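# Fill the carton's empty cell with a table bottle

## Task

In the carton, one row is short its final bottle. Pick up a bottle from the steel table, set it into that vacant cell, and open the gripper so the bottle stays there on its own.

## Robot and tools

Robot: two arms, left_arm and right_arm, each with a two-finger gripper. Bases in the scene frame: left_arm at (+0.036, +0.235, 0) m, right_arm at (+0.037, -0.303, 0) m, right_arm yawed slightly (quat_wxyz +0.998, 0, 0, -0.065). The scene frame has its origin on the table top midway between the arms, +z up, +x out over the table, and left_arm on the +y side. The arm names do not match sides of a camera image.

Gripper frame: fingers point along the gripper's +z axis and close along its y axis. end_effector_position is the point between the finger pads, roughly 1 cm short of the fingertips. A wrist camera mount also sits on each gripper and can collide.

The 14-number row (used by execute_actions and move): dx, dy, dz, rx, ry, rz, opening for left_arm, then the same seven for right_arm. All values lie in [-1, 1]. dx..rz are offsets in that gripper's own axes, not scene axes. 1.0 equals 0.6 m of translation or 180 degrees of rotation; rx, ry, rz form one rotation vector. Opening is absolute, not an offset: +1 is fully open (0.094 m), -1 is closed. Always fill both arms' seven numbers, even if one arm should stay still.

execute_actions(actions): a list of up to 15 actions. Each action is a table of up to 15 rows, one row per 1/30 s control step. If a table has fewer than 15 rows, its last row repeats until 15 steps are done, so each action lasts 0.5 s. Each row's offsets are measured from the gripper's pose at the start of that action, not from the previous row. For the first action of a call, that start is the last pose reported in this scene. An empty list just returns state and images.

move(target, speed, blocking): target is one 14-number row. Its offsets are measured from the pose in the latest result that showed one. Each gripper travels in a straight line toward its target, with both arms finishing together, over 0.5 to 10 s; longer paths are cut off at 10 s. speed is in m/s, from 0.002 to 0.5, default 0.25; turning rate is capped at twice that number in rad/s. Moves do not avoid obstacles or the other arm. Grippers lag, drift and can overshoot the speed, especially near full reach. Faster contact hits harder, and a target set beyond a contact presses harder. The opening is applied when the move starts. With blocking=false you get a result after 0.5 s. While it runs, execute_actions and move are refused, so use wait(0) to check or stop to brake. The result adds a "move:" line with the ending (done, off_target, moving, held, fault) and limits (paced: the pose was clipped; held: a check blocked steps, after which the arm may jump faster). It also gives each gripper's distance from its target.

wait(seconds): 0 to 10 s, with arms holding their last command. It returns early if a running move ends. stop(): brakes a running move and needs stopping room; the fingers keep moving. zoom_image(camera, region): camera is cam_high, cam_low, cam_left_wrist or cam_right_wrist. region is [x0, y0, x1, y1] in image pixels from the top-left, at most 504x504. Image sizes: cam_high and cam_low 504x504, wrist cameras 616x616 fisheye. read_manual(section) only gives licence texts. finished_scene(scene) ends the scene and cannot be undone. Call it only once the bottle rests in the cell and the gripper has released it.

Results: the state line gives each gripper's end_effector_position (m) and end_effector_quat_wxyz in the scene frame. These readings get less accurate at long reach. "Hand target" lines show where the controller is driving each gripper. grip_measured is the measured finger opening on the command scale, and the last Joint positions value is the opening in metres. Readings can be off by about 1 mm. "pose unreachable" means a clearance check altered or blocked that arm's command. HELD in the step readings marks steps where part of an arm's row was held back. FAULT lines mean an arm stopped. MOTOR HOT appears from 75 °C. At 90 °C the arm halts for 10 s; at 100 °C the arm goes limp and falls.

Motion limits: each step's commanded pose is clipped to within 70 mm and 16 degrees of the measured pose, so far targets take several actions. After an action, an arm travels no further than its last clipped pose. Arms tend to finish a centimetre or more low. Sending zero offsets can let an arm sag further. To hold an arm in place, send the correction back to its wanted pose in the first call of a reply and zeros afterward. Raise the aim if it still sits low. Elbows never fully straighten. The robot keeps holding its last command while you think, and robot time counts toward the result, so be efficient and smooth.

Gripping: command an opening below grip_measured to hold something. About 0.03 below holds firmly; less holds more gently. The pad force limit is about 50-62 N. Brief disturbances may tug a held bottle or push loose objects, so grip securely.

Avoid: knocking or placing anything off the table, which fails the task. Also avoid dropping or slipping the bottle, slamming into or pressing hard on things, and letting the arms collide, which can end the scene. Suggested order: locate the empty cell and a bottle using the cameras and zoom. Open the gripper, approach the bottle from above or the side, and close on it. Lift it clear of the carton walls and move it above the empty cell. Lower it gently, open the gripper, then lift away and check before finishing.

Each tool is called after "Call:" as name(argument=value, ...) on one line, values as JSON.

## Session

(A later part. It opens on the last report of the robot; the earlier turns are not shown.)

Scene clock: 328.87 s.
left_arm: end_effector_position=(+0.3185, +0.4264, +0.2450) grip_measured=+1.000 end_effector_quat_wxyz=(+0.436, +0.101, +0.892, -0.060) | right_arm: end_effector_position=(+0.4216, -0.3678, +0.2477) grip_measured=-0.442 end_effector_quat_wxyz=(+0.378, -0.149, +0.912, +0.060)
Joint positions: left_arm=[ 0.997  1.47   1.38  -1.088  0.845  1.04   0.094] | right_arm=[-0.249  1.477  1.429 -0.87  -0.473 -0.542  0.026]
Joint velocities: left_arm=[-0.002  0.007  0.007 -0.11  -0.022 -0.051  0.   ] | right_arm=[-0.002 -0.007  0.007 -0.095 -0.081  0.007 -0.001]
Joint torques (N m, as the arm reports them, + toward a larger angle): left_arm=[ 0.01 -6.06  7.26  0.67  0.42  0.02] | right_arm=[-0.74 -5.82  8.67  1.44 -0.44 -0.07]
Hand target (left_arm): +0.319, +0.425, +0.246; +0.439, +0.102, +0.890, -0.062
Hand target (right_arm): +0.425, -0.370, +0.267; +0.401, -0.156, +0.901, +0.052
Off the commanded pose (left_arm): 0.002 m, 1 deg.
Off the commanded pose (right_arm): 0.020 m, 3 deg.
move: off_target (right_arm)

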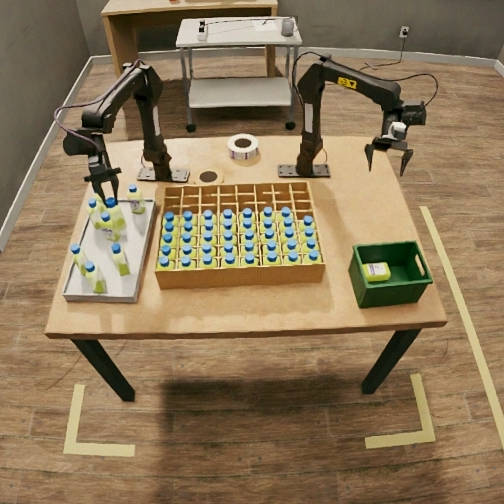

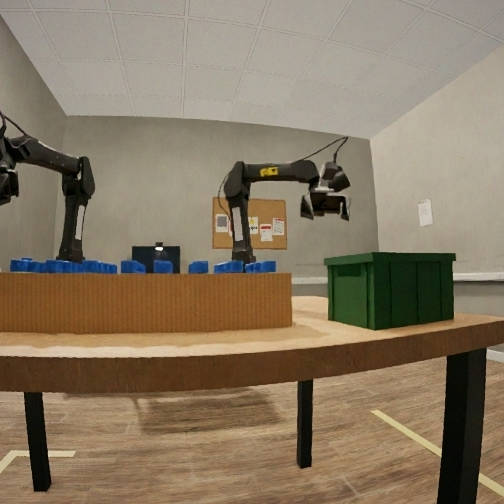

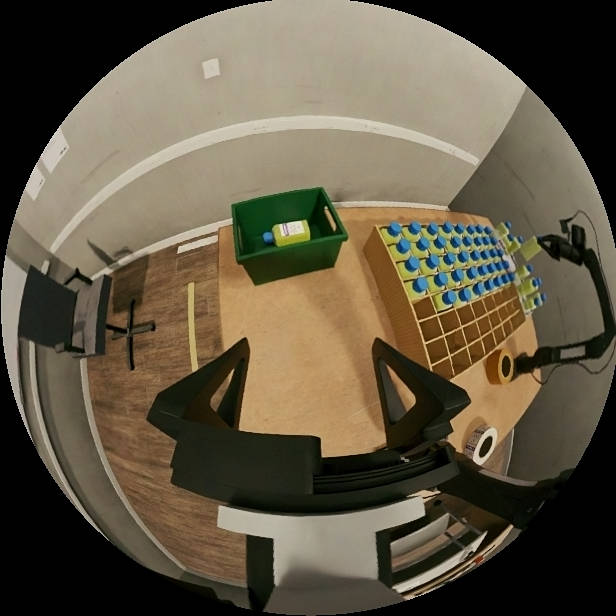

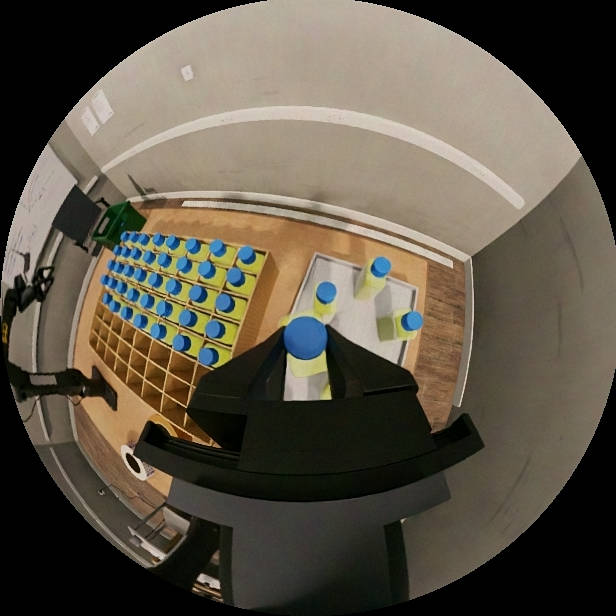

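Call:
move(target=[0,0,0,0,0,0,1, -0.0347,0.0788,-0.0718,0,-0.017,0,-0.48], speed=0.15)

Scene clock: 365.33 s.
left_arm: end_effector_position=(+0.3178, +0.4274, +0.2438) grip_measured=+1.000 end_effector_quat_wxyz=(+0.433, +0.100, +0.894, -0.058) | right_arm: end_effector_position=(+0.3912, -0.3322, +0.2784) grip_measured=-0.463 end_effector_quat_wxyz=(+0.384, -0.143, +0.910, +0.068)
Joint positions: left_arm=[ 0.997  1.47   1.38  -1.088  0.836  1.04   0.094] | right_arm=[-0.169  1.343  1.429 -0.962 -0.437 -0.45   0.025]
Joint velocities: left_arm=[ 0.002  0.007  0.002 -0.007  0.095 -0.022  0.   ] | right_arm=[ 0.002 -0.012 -0.017  0.022  0.022 -0.007  0.001]
Joint torques (N m, as the arm reports them, + toward a larger angle): left_arm=[ 0.01 -6.06  7.27  0.66  0.42  0.02] | right_arm=[ 0.64 -5.48  7.26  1.57 -0.3   0.06]
Hand target (left_arm): +0.318, +0.426, +0.245; +0.436, +0.101, +0.892, -0.060
Hand target (right_arm): +0.391, -0.328, +0.294; +0.403, -0.147, +0.901, +0.065
Off the commanded pose (left_arm): 0.002 m, 1 deg.
Off the commanded pose (right_arm): 0.015 m, 2 deg.
move: off_target (right_arm)

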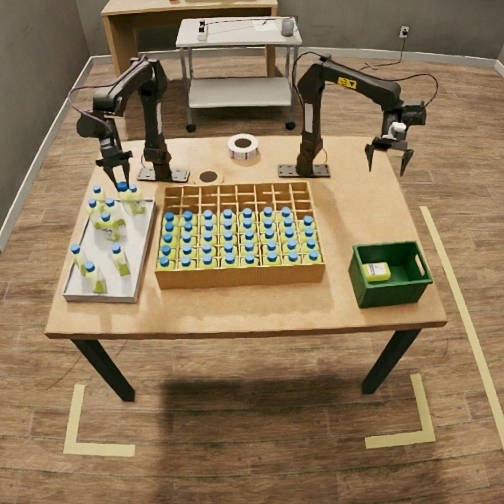

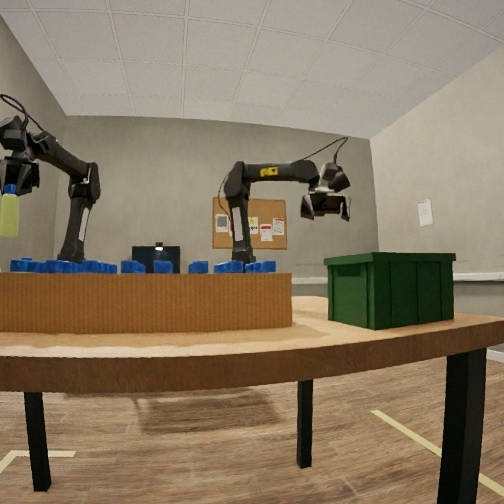

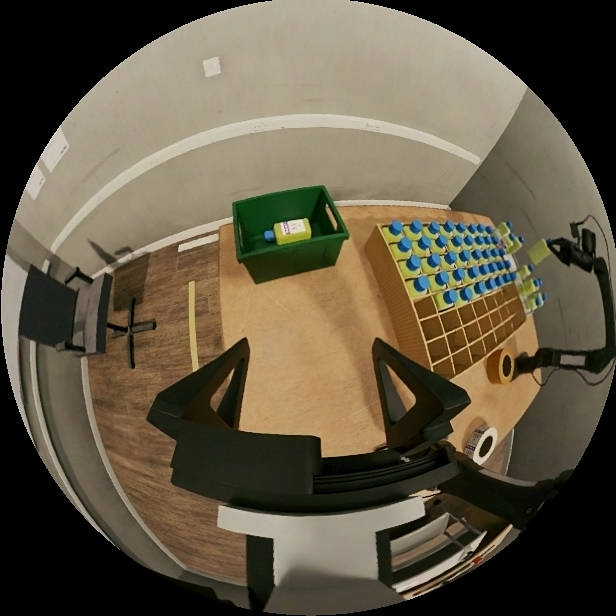

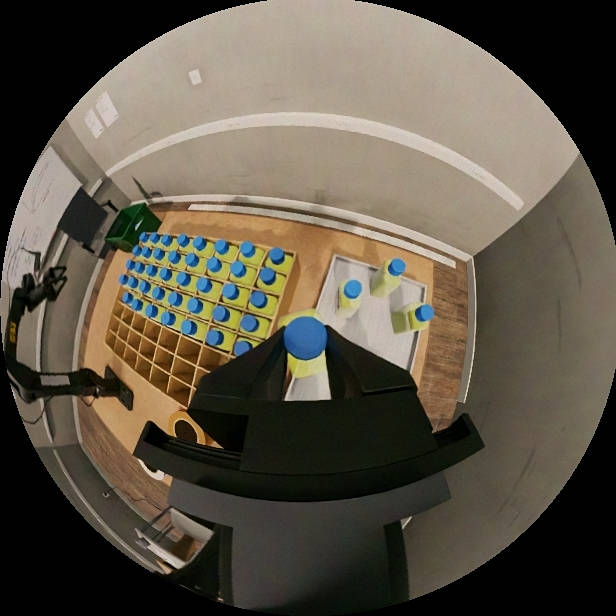

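Call:
move(target=[0,0,0,0,0,0,1, -0.0692,0.882,0.114,-0.2275,-0.023,-0.231,-0.5], speed=0.22)

Call:
zoom_image(camera="cam_right_wrist", region=[200, 200, 420, 420])

Scene clock: 382.90 s.
left_arm: end_effector_position=(+0.3172, +0.4283, +0.2428) grip_measured=+1.000 end_effector_quat_wxyz=(+0.429, +0.099, +0.896, -0.055) | right_arm: end_effector_position=(+0.2970, +0.1904, +0.2552) grip_measured=-0.468 end_effector_quat_wxyz=(+0.324, -0.562, +0.721, +0.243)
Joint positions: left_arm=[ 0.997  1.47   1.38  -1.088  0.828  1.04   0.094] | right_arm=[ 1.145  2.025  2.056 -0.789 -0.214 -0.217  0.025]
Joint velocities: left_arm=[-0.012  0.002  0.012 -0.022  0.037  0.022  0.   ] | right_arm=[-0.017 -0.002  0.002 -0.095  0.081 -0.007  0.   ]
Joint torques (N m, as the arm reports them, + toward a larger angle): left_arm=[ 0.01 -6.06  7.27  0.67  0.41  0.02] | right_arm=[  0.02 -10.67   9.17   1.74  -0.26  -0.05]
Hand target (left_arm): +0.318, +0.427, +0.244; +0.433, +0.100, +0.894, -0.058
Hand target (right_arm): +0.297, +0.195, +0.281; +0.349, -0.562, +0.705, +0.256
Off the commanded pose (left_arm): 0.002 m, 1 deg.
Off the commanded pose (right_arm): 0.014 m, 3 deg.
move: off_target (right_arm)

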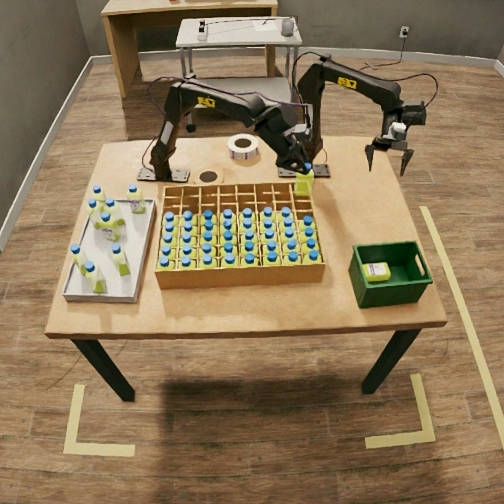

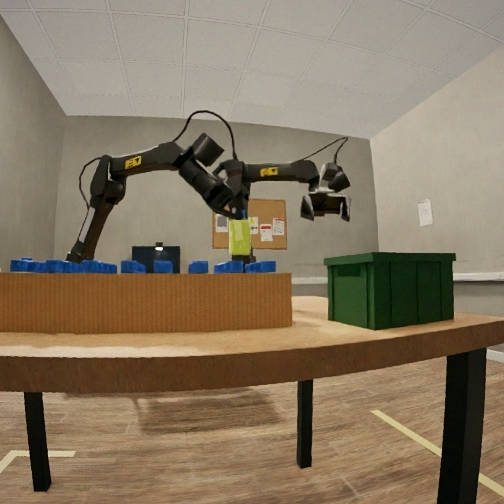

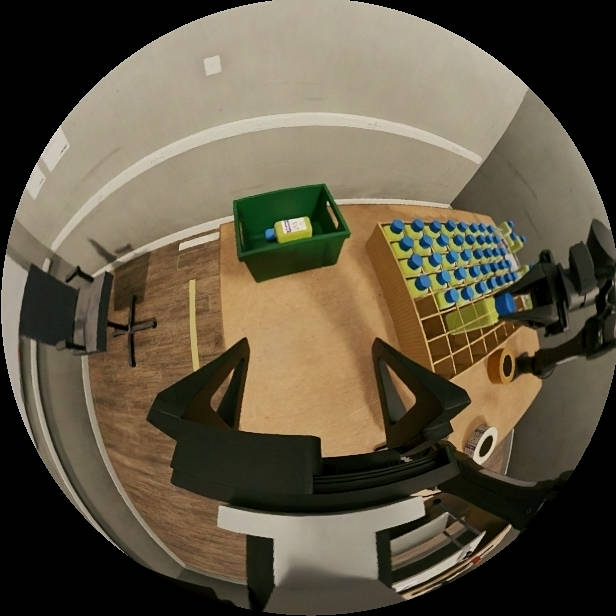

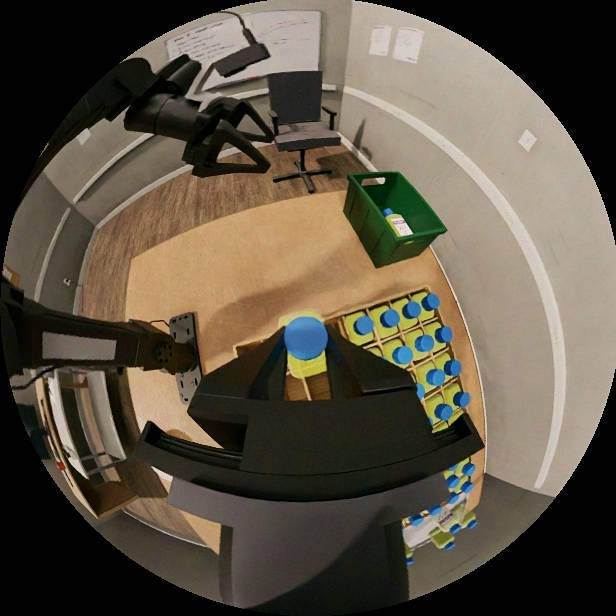

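Region (200, 200, 420, 420) of cam_right_wrist's 616x616 image, scaled by 2.291, with more detail than that image has.

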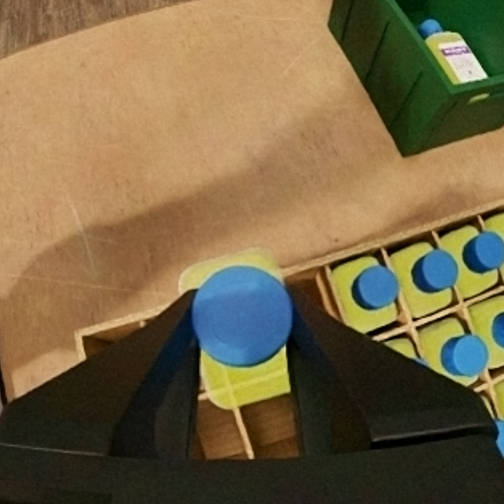

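Call:
move(target=[0,0,0,0,0,0,1, 0.0045,-0.070,0.051,0,-0.008,0,-0.5], speed=0.08)

Call:
zoom_image(camera="cam_right_wrist", region=[200, 220, 420, 440])

Call:
zoom_image(camera="cam_left_wrist", region=[380, 220, 540, 380])

Call:
zoom_image(camera="cam_high", region=[250, 150, 350, 250])

Scene clock: 416.90 s.
left_arm: end_effector_position=(+0.3165, +0.4293, +0.2417) grip_measured=+1.000 end_effector_quat_wxyz=(+0.426, +0.099, +0.898, -0.053) | right_arm: end_effector_position=(+0.3358, +0.1906, +0.2082) grip_measured=-0.468 end_effector_quat_wxyz=(+0.302, -0.561, +0.734, +0.234)
Joint positions: left_arm=[ 0.997  1.47   1.38  -1.088  0.819  1.04   0.094] | right_arm=[ 1.075  2.137  2.075 -0.759 -0.257 -0.259  0.025]
Joint velocities: left_arm=[ 0.027 -0.007  0.002  0.007  0.007 -0.051  0.   ] | right_arm=[ 0.007  0.007 -0.002  0.022 -0.022 -0.081  0.   ]
Joint torques (N m, as the arm reports them, + toward a larger angle): left_arm=[ 0.01 -6.07  7.27  0.67  0.41  0.02] | right_arm=[ -0.39 -10.91   9.24   1.84  -0.29  -0.06]
Hand target (left_arm): +0.317, +0.428, +0.243; +0.429, +0.099, +0.896, -0.055
Hand target (right_arm): +0.342, +0.199, +0.233; +0.333, -0.560, +0.717, +0.249
Off the commanded pose (left_arm): 0.002 m, 1 deg.
Off the commanded pose (right_arm): 0.028 m, 4 deg.
move: off_target (right_arm)

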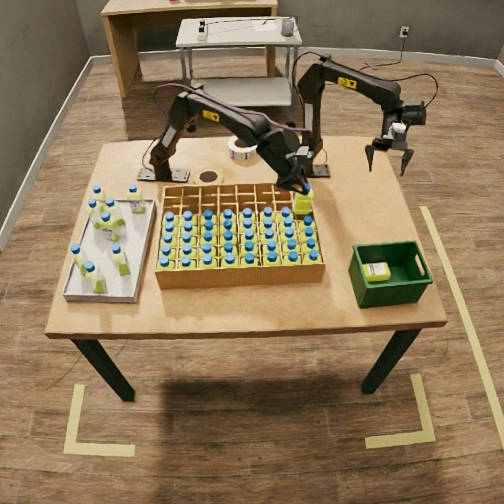

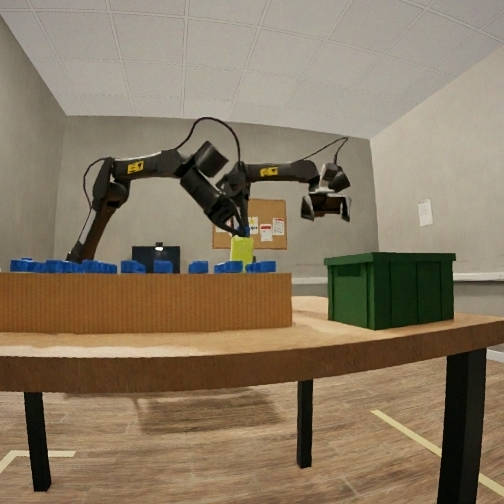

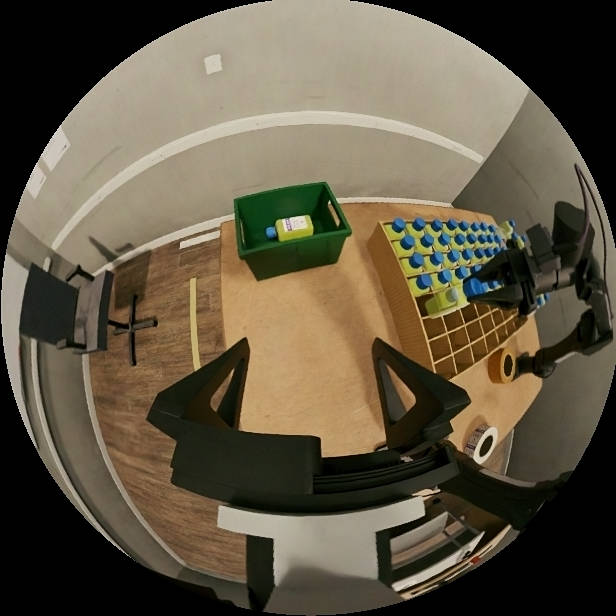

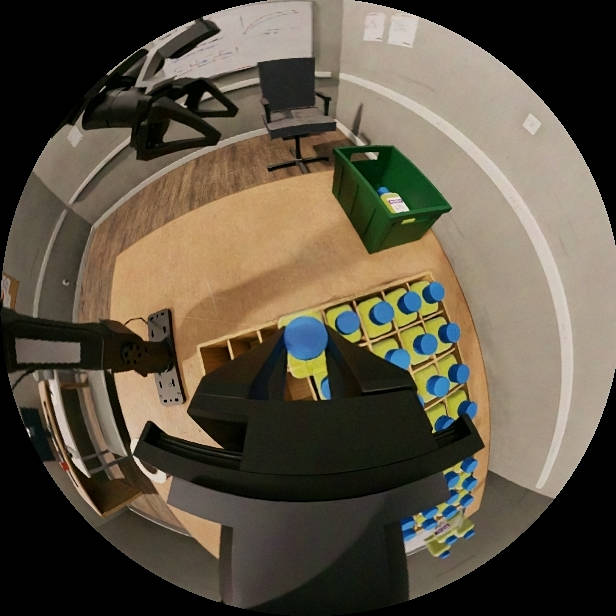

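Region (200, 220, 420, 440) of cam_right_wrist's 616x616 image, scaled by 2.291, with more detail than that image has.

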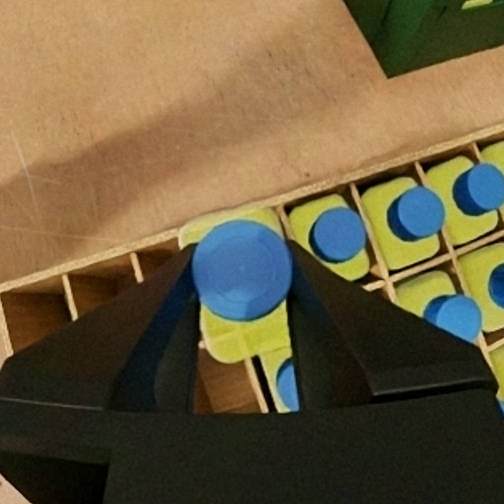

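Region (380, 220, 540, 380) of cam_left_wrist's 616x616 image, scaled by 3.150, with more detail than that image has.

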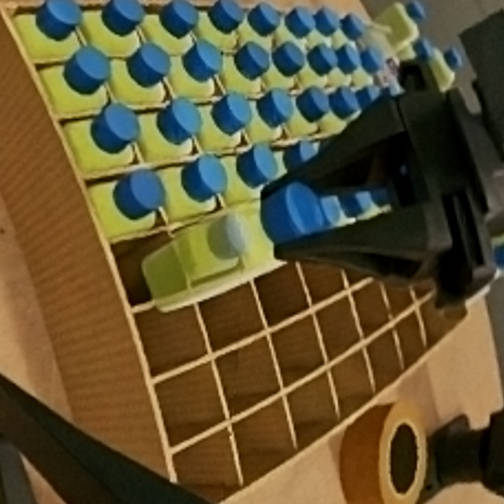

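Region (250, 150, 350, 250) of cam_high's 504x504 image, scaled by 5.040, with more detail than that image has.

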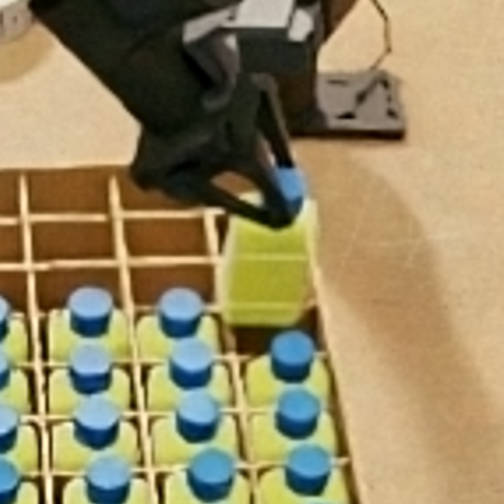

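Call:
execute_actions(actions=[[[0,0,0,0,0,0,1,-0.043,-0.007,-0.0176,0.0018,-0.025,-0.009,-0.5],[0,0,0,0,0,0,1,-0.045,-0.008,-0.0174,0.002,-0.027,-0.011,-0.5],[0,0,0,0,0,0,1,-0.0475,-0.009,-0.0172,0.002,-0.029,-0.0127,-0.5],[0,0,0,0,0,0,1,-0.05,-0.010,-0.017,0.0022,-0.031,-0.0145,-0.5],[0,0,0,0,0,0,1,-0.052,-0.011,-0.0167,0.0024,-0.033,-0.016,-0.5],[0,0,0,0,0,0,1,-0.0545,-0.012,-0.0165,0.0025,-0.035,-0.018,-0.5],[0,0,0,0,0,0,1,-0.057,-0.013,-0.0162,0.0027,-0.037,-0.02,-0.5],[0,0,0,0,0,0,1,-0.059,-0.0143,-0.016,0.0028,-0.0388,-0.0216,-0.5]]])

Call:
wait(seconds=0.5)

Call:
zoom_image(camera="cam_left_wrist", region=[390, 250, 500, 360])

Call:
zoom_image(camera="cam_high", region=[260, 160, 340, 240])

Scene clock: 446.47 s.
left_arm: end_effector_position=(+0.3159, +0.4302, +0.2407) grip_measured=+1.000 end_effector_quat_wxyz=(+0.423, +0.098, +0.899, -0.051) | right_arm: end_effector_position=(+0.3378, +0.1979, +0.2161) grip_measured=-0.468 end_effector_quat_wxyz=(+0.322, -0.573, +0.714, +0.241)
Joint positions: left_arm=[ 0.997  1.47   1.38  -1.088  0.81   1.04   0.094] | right_arm=[ 1.075  2.137  2.075 -0.715 -0.272 -0.292  0.025]
Joint velocities: left_arm=[ 0.002 -0.017  0.002 -0.007 -0.066 -0.022  0.   ] | right_arm=[-0.007 -0.007 -0.002  0.007 -0.11  -0.022 -0.   ]
Joint torques (N m, as the arm reports them, + toward a larger angle): left_arm=[ 0.   -6.07  7.27  0.67  0.41  0.02] | right_arm=[ -1.04 -10.69   9.18   1.93  -0.29  -0.07]
Hand target (left_arm): +0.317, +0.429, +0.242; +0.426, +0.099, +0.898, -0.053
Hand target (right_arm): +0.348, +0.204, +0.240; +0.356, -0.569, +0.696, +0.254
Off the commanded pose (left_arm): 0.001 m, 0 deg.
Off the commanded pose (right_arm): 0.028 m, 5 deg.
Step readings (end_effector_position):
0: left_arm (+0.3165, +0.4293, +0.2417) | right_arm (+0.3357, +0.1906, +0.2082)
1: left_arm (+0.3164, +0.4294, +0.2416) | right_arm (+0.3357, +0.1907, +0.2083)
2: left_arm (+0.3163, +0.4296, +0.2414) | right_arm (+0.3357, +0.1908, +0.2084)
4: left_arm (+0.3162, +0.4298, +0.2411) | right_arm (+0.3358, +0.1915, +0.2091)
8: left_arm (+0.3160, +0.4301, +0.2408) | right_arm (+0.3368, +0.1946, +0.2124)
15: end_effector_position above

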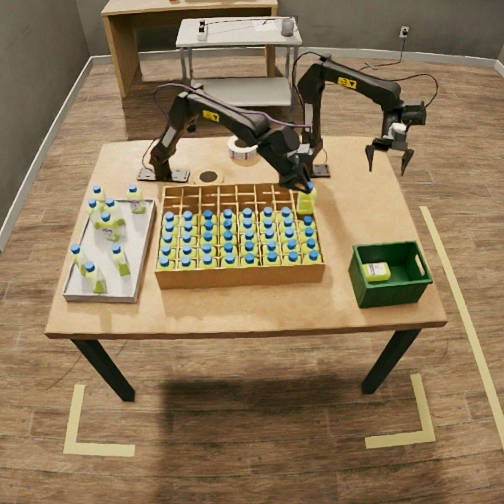

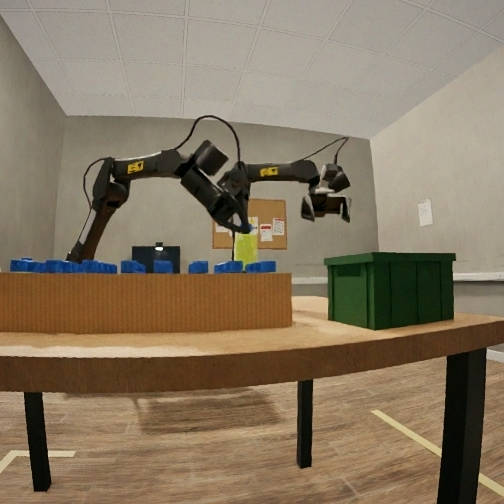

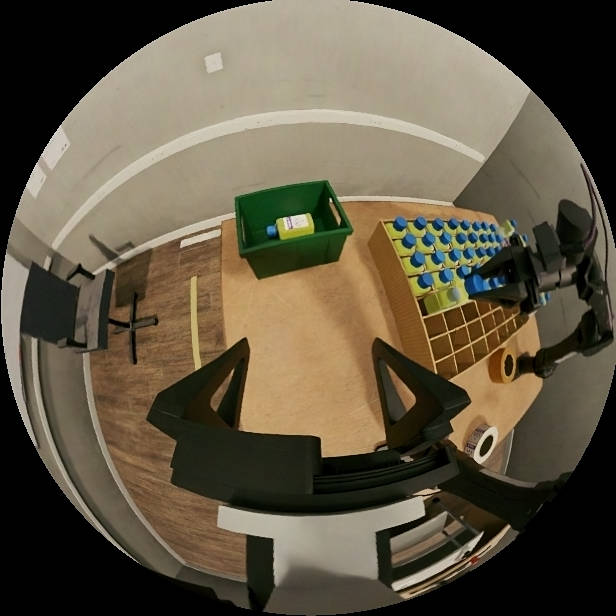

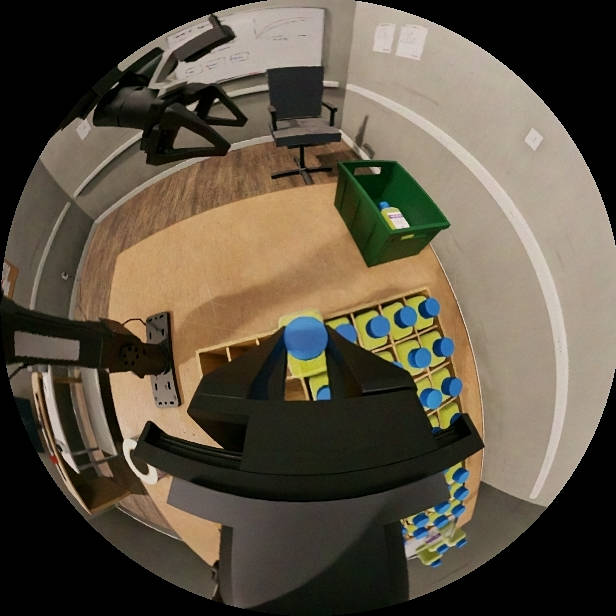

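Scene clock: 446.97 s.
left_arm: end_effector_position=(+0.3159, +0.4302, +0.2407) grip_measured=+1.000 end_effector_quat_wxyz=(+0.423, +0.098, +0.899, -0.050) | right_arm: end_effector_position=(+0.3378, +0.1985, +0.2167) grip_measured=-0.468 end_effector_quat_wxyz=(-0.324, +0.574, -0.712, -0.242)
Joint positions: left_arm=[ 0.997  1.47   1.38  -1.088  0.81   1.04   0.094] | right_arm=[ 1.075  2.137  2.075 -0.712 -0.274 -0.295  0.025]
Joint velocities: left_arm=[-0.007  0.012 -0.007 -0.066  0.007  0.007  0.   ] | right_arm=[ 0.002 -0.012  0.002  0.022 -0.051 -0.037 -0.   ]
Joint torques (N m, as the arm reports them, + toward a larger angle): left_arm=[ 0.01 -6.06  7.27  0.67  0.41  0.02] | right_arm=[ -1.03 -10.69   9.18   1.93  -0.31  -0.06]
Hand target (left_arm): +0.317, +0.429, +0.242; +0.426, +0.099, +0.898, -0.053
Hand target (right_arm): +0.348, +0.204, +0.240; +0.356, -0.569, +0.696, +0.254
Off the commanded pose (left_arm): 0.002 m, 1 deg.
Off the commanded pose (right_arm): 0.027 m, 4 deg.
wait: 0.50 s; at rest by 0.17 s

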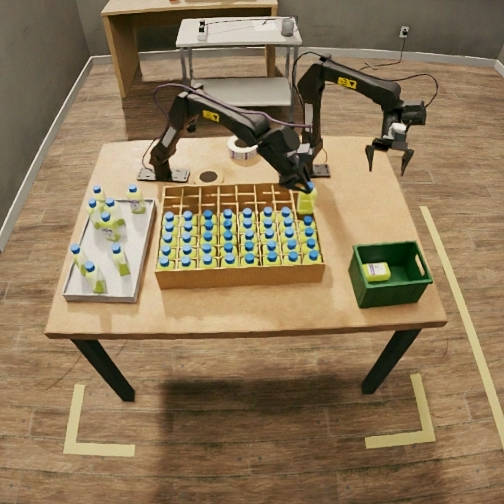

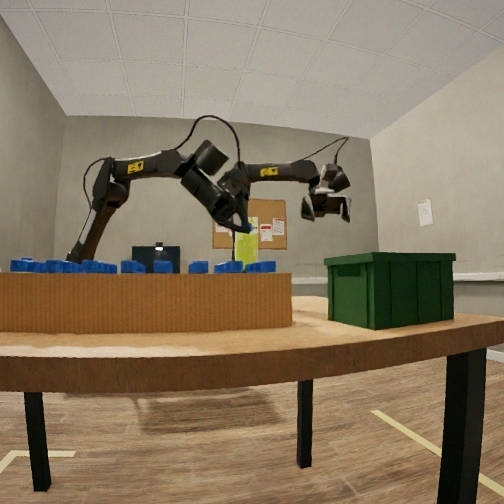

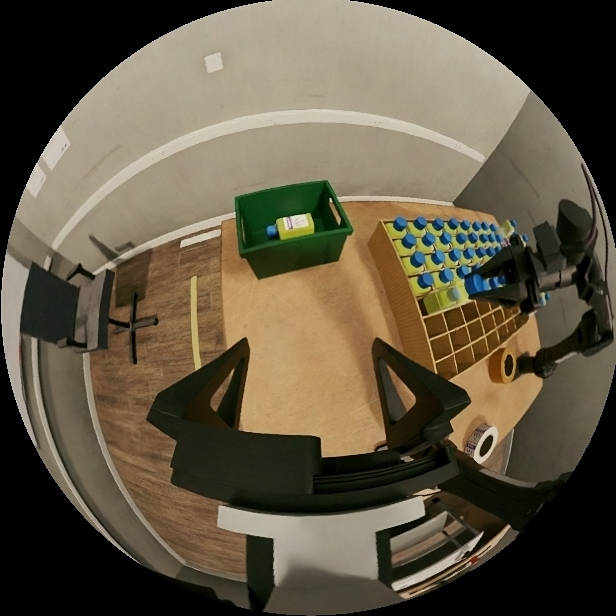

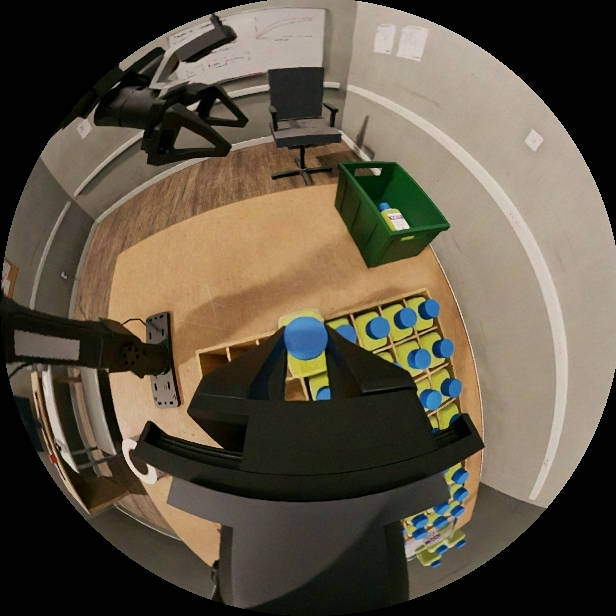

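Region (390, 250, 500, 360) of cam_left_wrist's 616x616 image, scaled by 4.582, with more detail than that image has.

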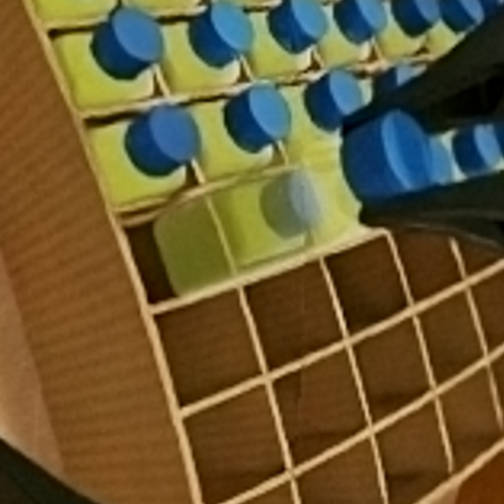

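Region (260, 160, 340, 240) of cam_high's 504x504 image, scaled by 6.300, with more detail than that image has.

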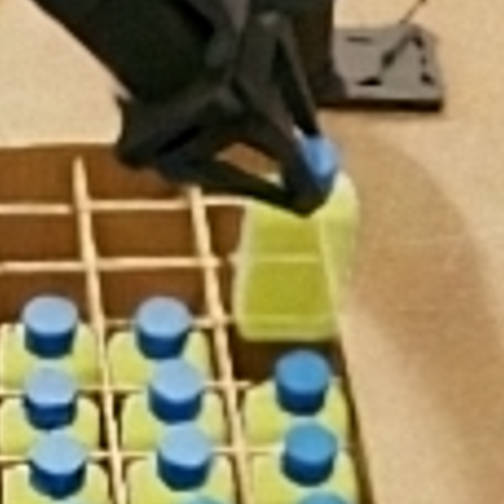

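Call:
execute_actions(actions=[[[0,0,0,0,0,0,1,-0.0375,-0.008,-0.0119,0.0017,-0.0233,-0.0073,-0.5],[0,0,0,0,0,0,1,-0.0351,-0.007,-0.0096,0.0017,-0.0233,-0.0073,-0.5],[0,0,0,0,0,0,1,-0.0326,-0.006,-0.0074,0.0017,-0.0233,-0.0073,-0.5],[0,0,0,0,0,0,1,-0.0301,-0.0054,-0.0051,0.0017,-0.0233,-0.0073,-0.5],[0,0,0,0,0,0,1,-0.0277,-0.0053,-0.0029,0.0017,-0.0233,-0.0073,-0.5],[0,0,0,0,0,0,1,-0.0252,-0.0052,-0.0006,0.0017,-0.0233,-0.0073,-0.5],[0,0,0,0,0,0,1,-0.0228,-0.0052,0.0016,0.0017,-0.0233,-0.0073,-0.5],[0,0,0,0,0,0,1,-0.0203,-0.0051,0.0038,0.0017,-0.0233,-0.0073,-0.5],[0,0,0,0,0,0,1,-0.0178,-0.005,0.0061,0.0017,-0.0233,-0.0073,-0.5],[0,0,0,0,0,0,1,-0.0154,-0.0049,0.0083,0.0017,-0.0233,-0.0073,-0.5],[0,0,0,0,0,0,1,-0.0129,-0.0048,0.0106,0.0017,-0.0233,-0.0073,-0.5],[0,0,0,0,0,0,1,-0.0104,-0.0047,0.0128,0.0017,-0.0233,-0.0073,-0.5],[0,0,0,0,0,0,1,-0.008,-0.0046,0.0151,0.0017,-0.0233,-0.0073,-0.5]]])

Call:
wait(seconds=0.5)

Call:
zoom_image(camera="cam_left_wrist", region=[390, 250, 500, 360])

Call:
zoom_image(camera="cam_high", region=[260, 160, 340, 240])

Scene clock: 484.87 s.
left_arm: end_effector_position=(+0.3152, +0.4311, +0.2397) grip_measured=+1.000 end_effector_quat_wxyz=(+0.420, +0.097, +0.901, -0.048) | right_arm: end_effector_position=(+0.3420, +0.2052, +0.2069) grip_measured=-0.468 end_effector_quat_wxyz=(-0.338, +0.572, -0.705, -0.248)
Joint positions: left_arm=[ 0.997  1.47   1.38  -1.088  0.802  1.04   0.094] | right_arm=[ 1.075  2.137  2.01  -0.613 -0.28  -0.295  0.025]
Joint velocities: left_arm=[-0.002 -0.007  0.007 -0.007  0.037  0.007  0.   ] | right_arm=[-0.002 -0.002  0.007  0.168 -0.007 -0.066 -0.001]
Joint torques (N m, as the arm reports them, + toward a larger angle): left_arm=[ 0.01 -6.06  7.27  0.67  0.35  0.02] | right_arm=[ -0.19 -12.32   4.72   1.89  -0.31  -0.03]
Hand target (left_arm): +0.316, +0.430, +0.241; +0.423, +0.098, +0.899, -0.050
Hand target (right_arm): +0.343, +0.207, +0.214; +0.353, -0.572, +0.694, +0.257
Off the commanded pose (left_arm): 0.001 m, 0 deg.
Off the commanded pose (right_arm): 0.008 m, 2 deg.
Step readings (end_effector_position):
0: left_arm (+0.3159, +0.4302, +0.2407) | right_arm (+0.3378, +0.1985, +0.2167)
1: left_arm (+0.3158, +0.4303, +0.2405) | right_arm (+0.3378, +0.1986, +0.2169)
2: left_arm (+0.3157, +0.4305, +0.2403) | right_arm (+0.3379, +0.1989, +0.2172)
4: left_arm (+0.3155, +0.4308, +0.2401) | right_arm (+0.3384, +0.1999, +0.2184)
8: left_arm (+0.3153, +0.4310, +0.2398) | right_arm (+0.3405, +0.2031, +0.2204)
15: end_effector_position above

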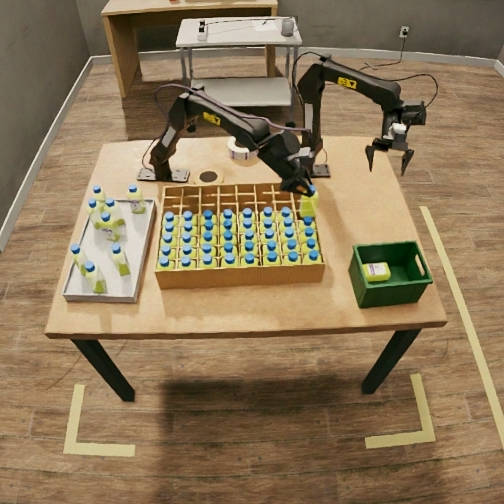

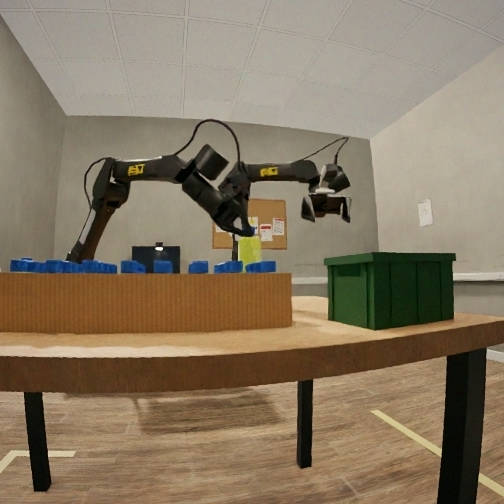

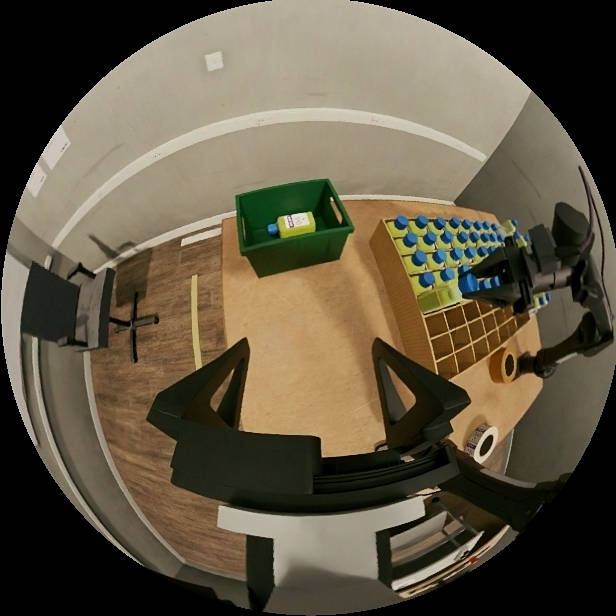

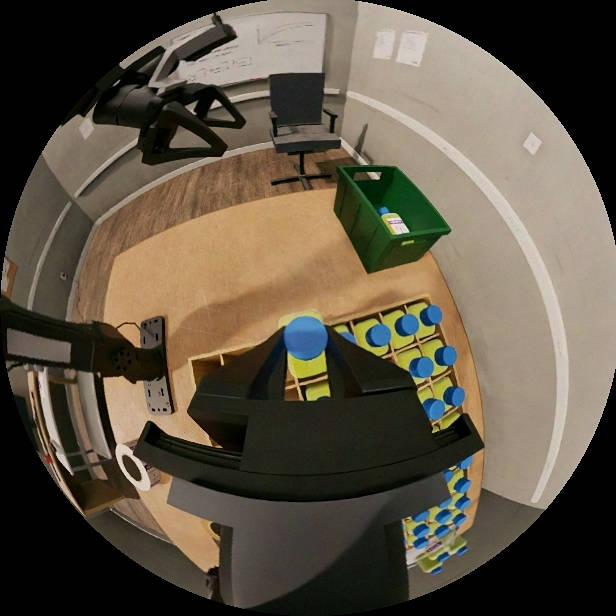

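Scene clock: 485.37 s.
left_arm: end_effector_position=(+0.3152, +0.4311, +0.2397) grip_measured=+1.000 end_effector_quat_wxyz=(+0.420, +0.097, +0.901, -0.048) | right_arm: end_effector_position=(+0.3422, +0.2055, +0.2059) grip_measured=-0.468 end_effector_quat_wxyz=(-0.339, +0.572, -0.705, -0.248)
Joint positions: left_arm=[ 0.997  1.47   1.38  -1.088  0.802  1.04   0.094] | right_arm=[ 1.075  2.137  2.005 -0.606 -0.279 -0.295  0.025]
Joint velocities: left_arm=[ 0.002 -0.007 -0.007 -0.007 -0.022  0.007  0.   ] | right_arm=[-0.002 -0.002 -0.007 -0.066 -0.081  0.051  0.   ]
Joint torques (N m, as the arm reports them, + toward a larger angle): left_arm=[ 0.01 -6.07  7.27  0.67  0.4   0.02] | right_arm=[ -0.19 -12.22   5.03   2.02  -0.28  -0.03]
Hand target (left_arm): +0.316, +0.430, +0.241; +0.423, +0.098, +0.899, -0.051
Hand target (right_arm): +0.343, +0.207, +0.214; +0.353, -0.572, +0.695, +0.257
Off the commanded pose (left_arm): 0.001 m, 0 deg.
Off the commanded pose (right_arm): 0.009 m, 2 deg.
wait: 0.50 s; at rest by 0.17 s

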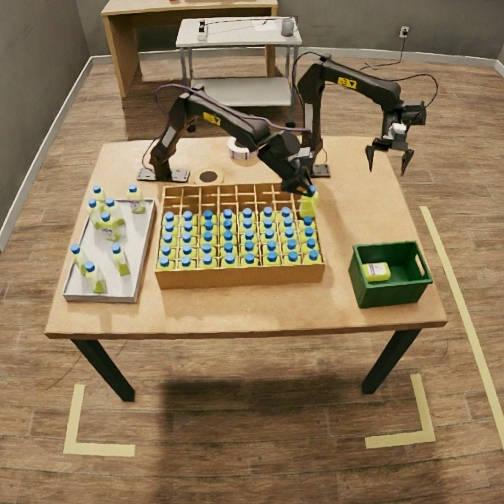

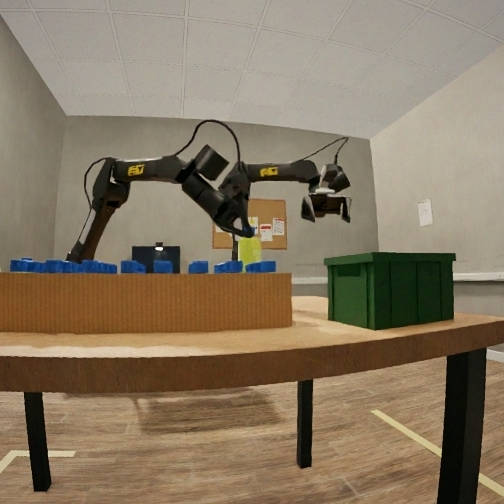

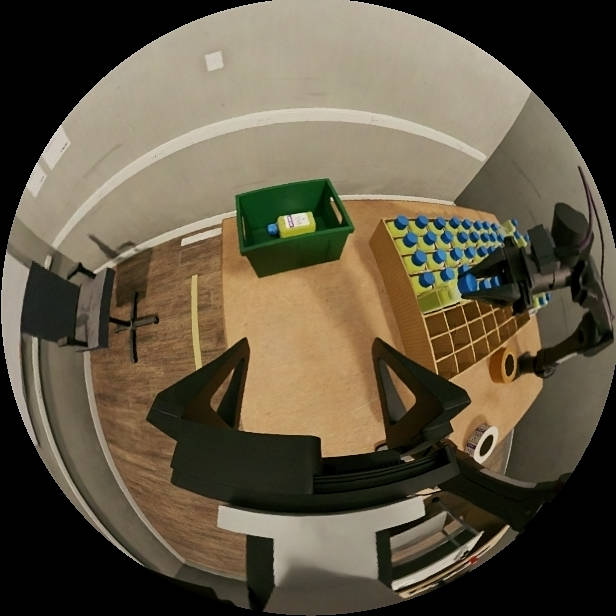

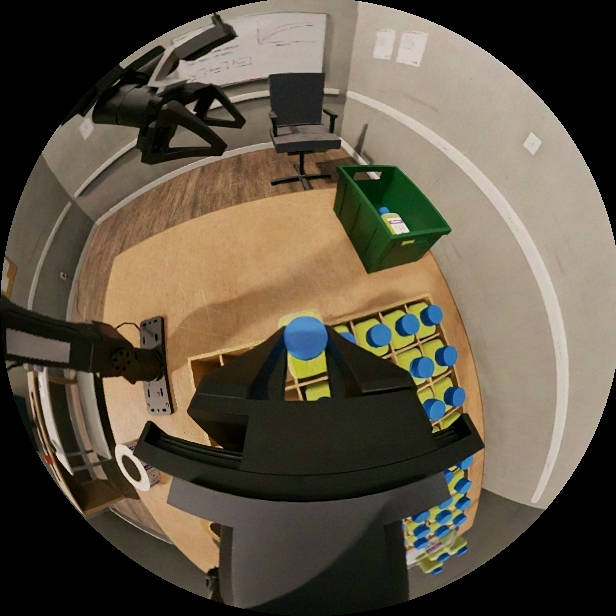

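Region (390, 250, 500, 360) of cam_left_wrist's 616x616 image, scaled by 4.582, with more detail than that image has.

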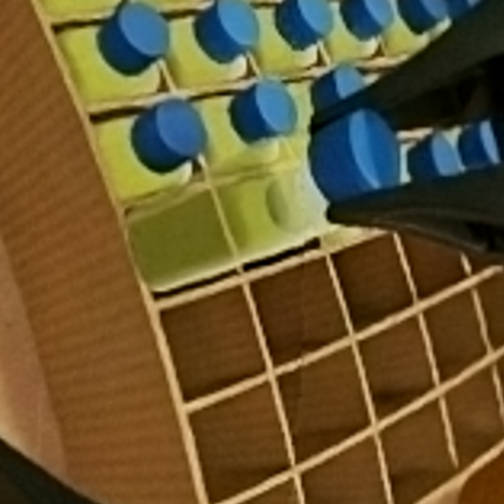

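Region (260, 160, 340, 240) of cam_high's 504x504 image, scaled by 6.300, with more detail than that image has.

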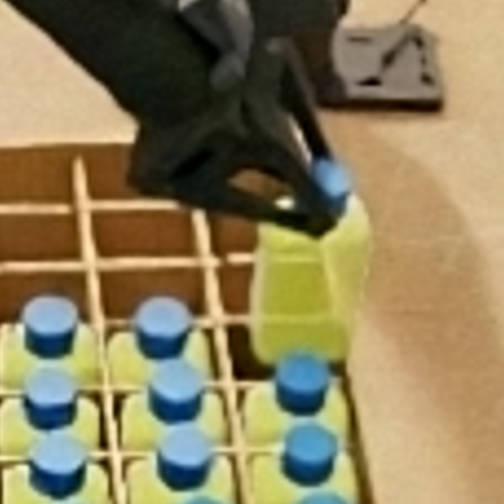

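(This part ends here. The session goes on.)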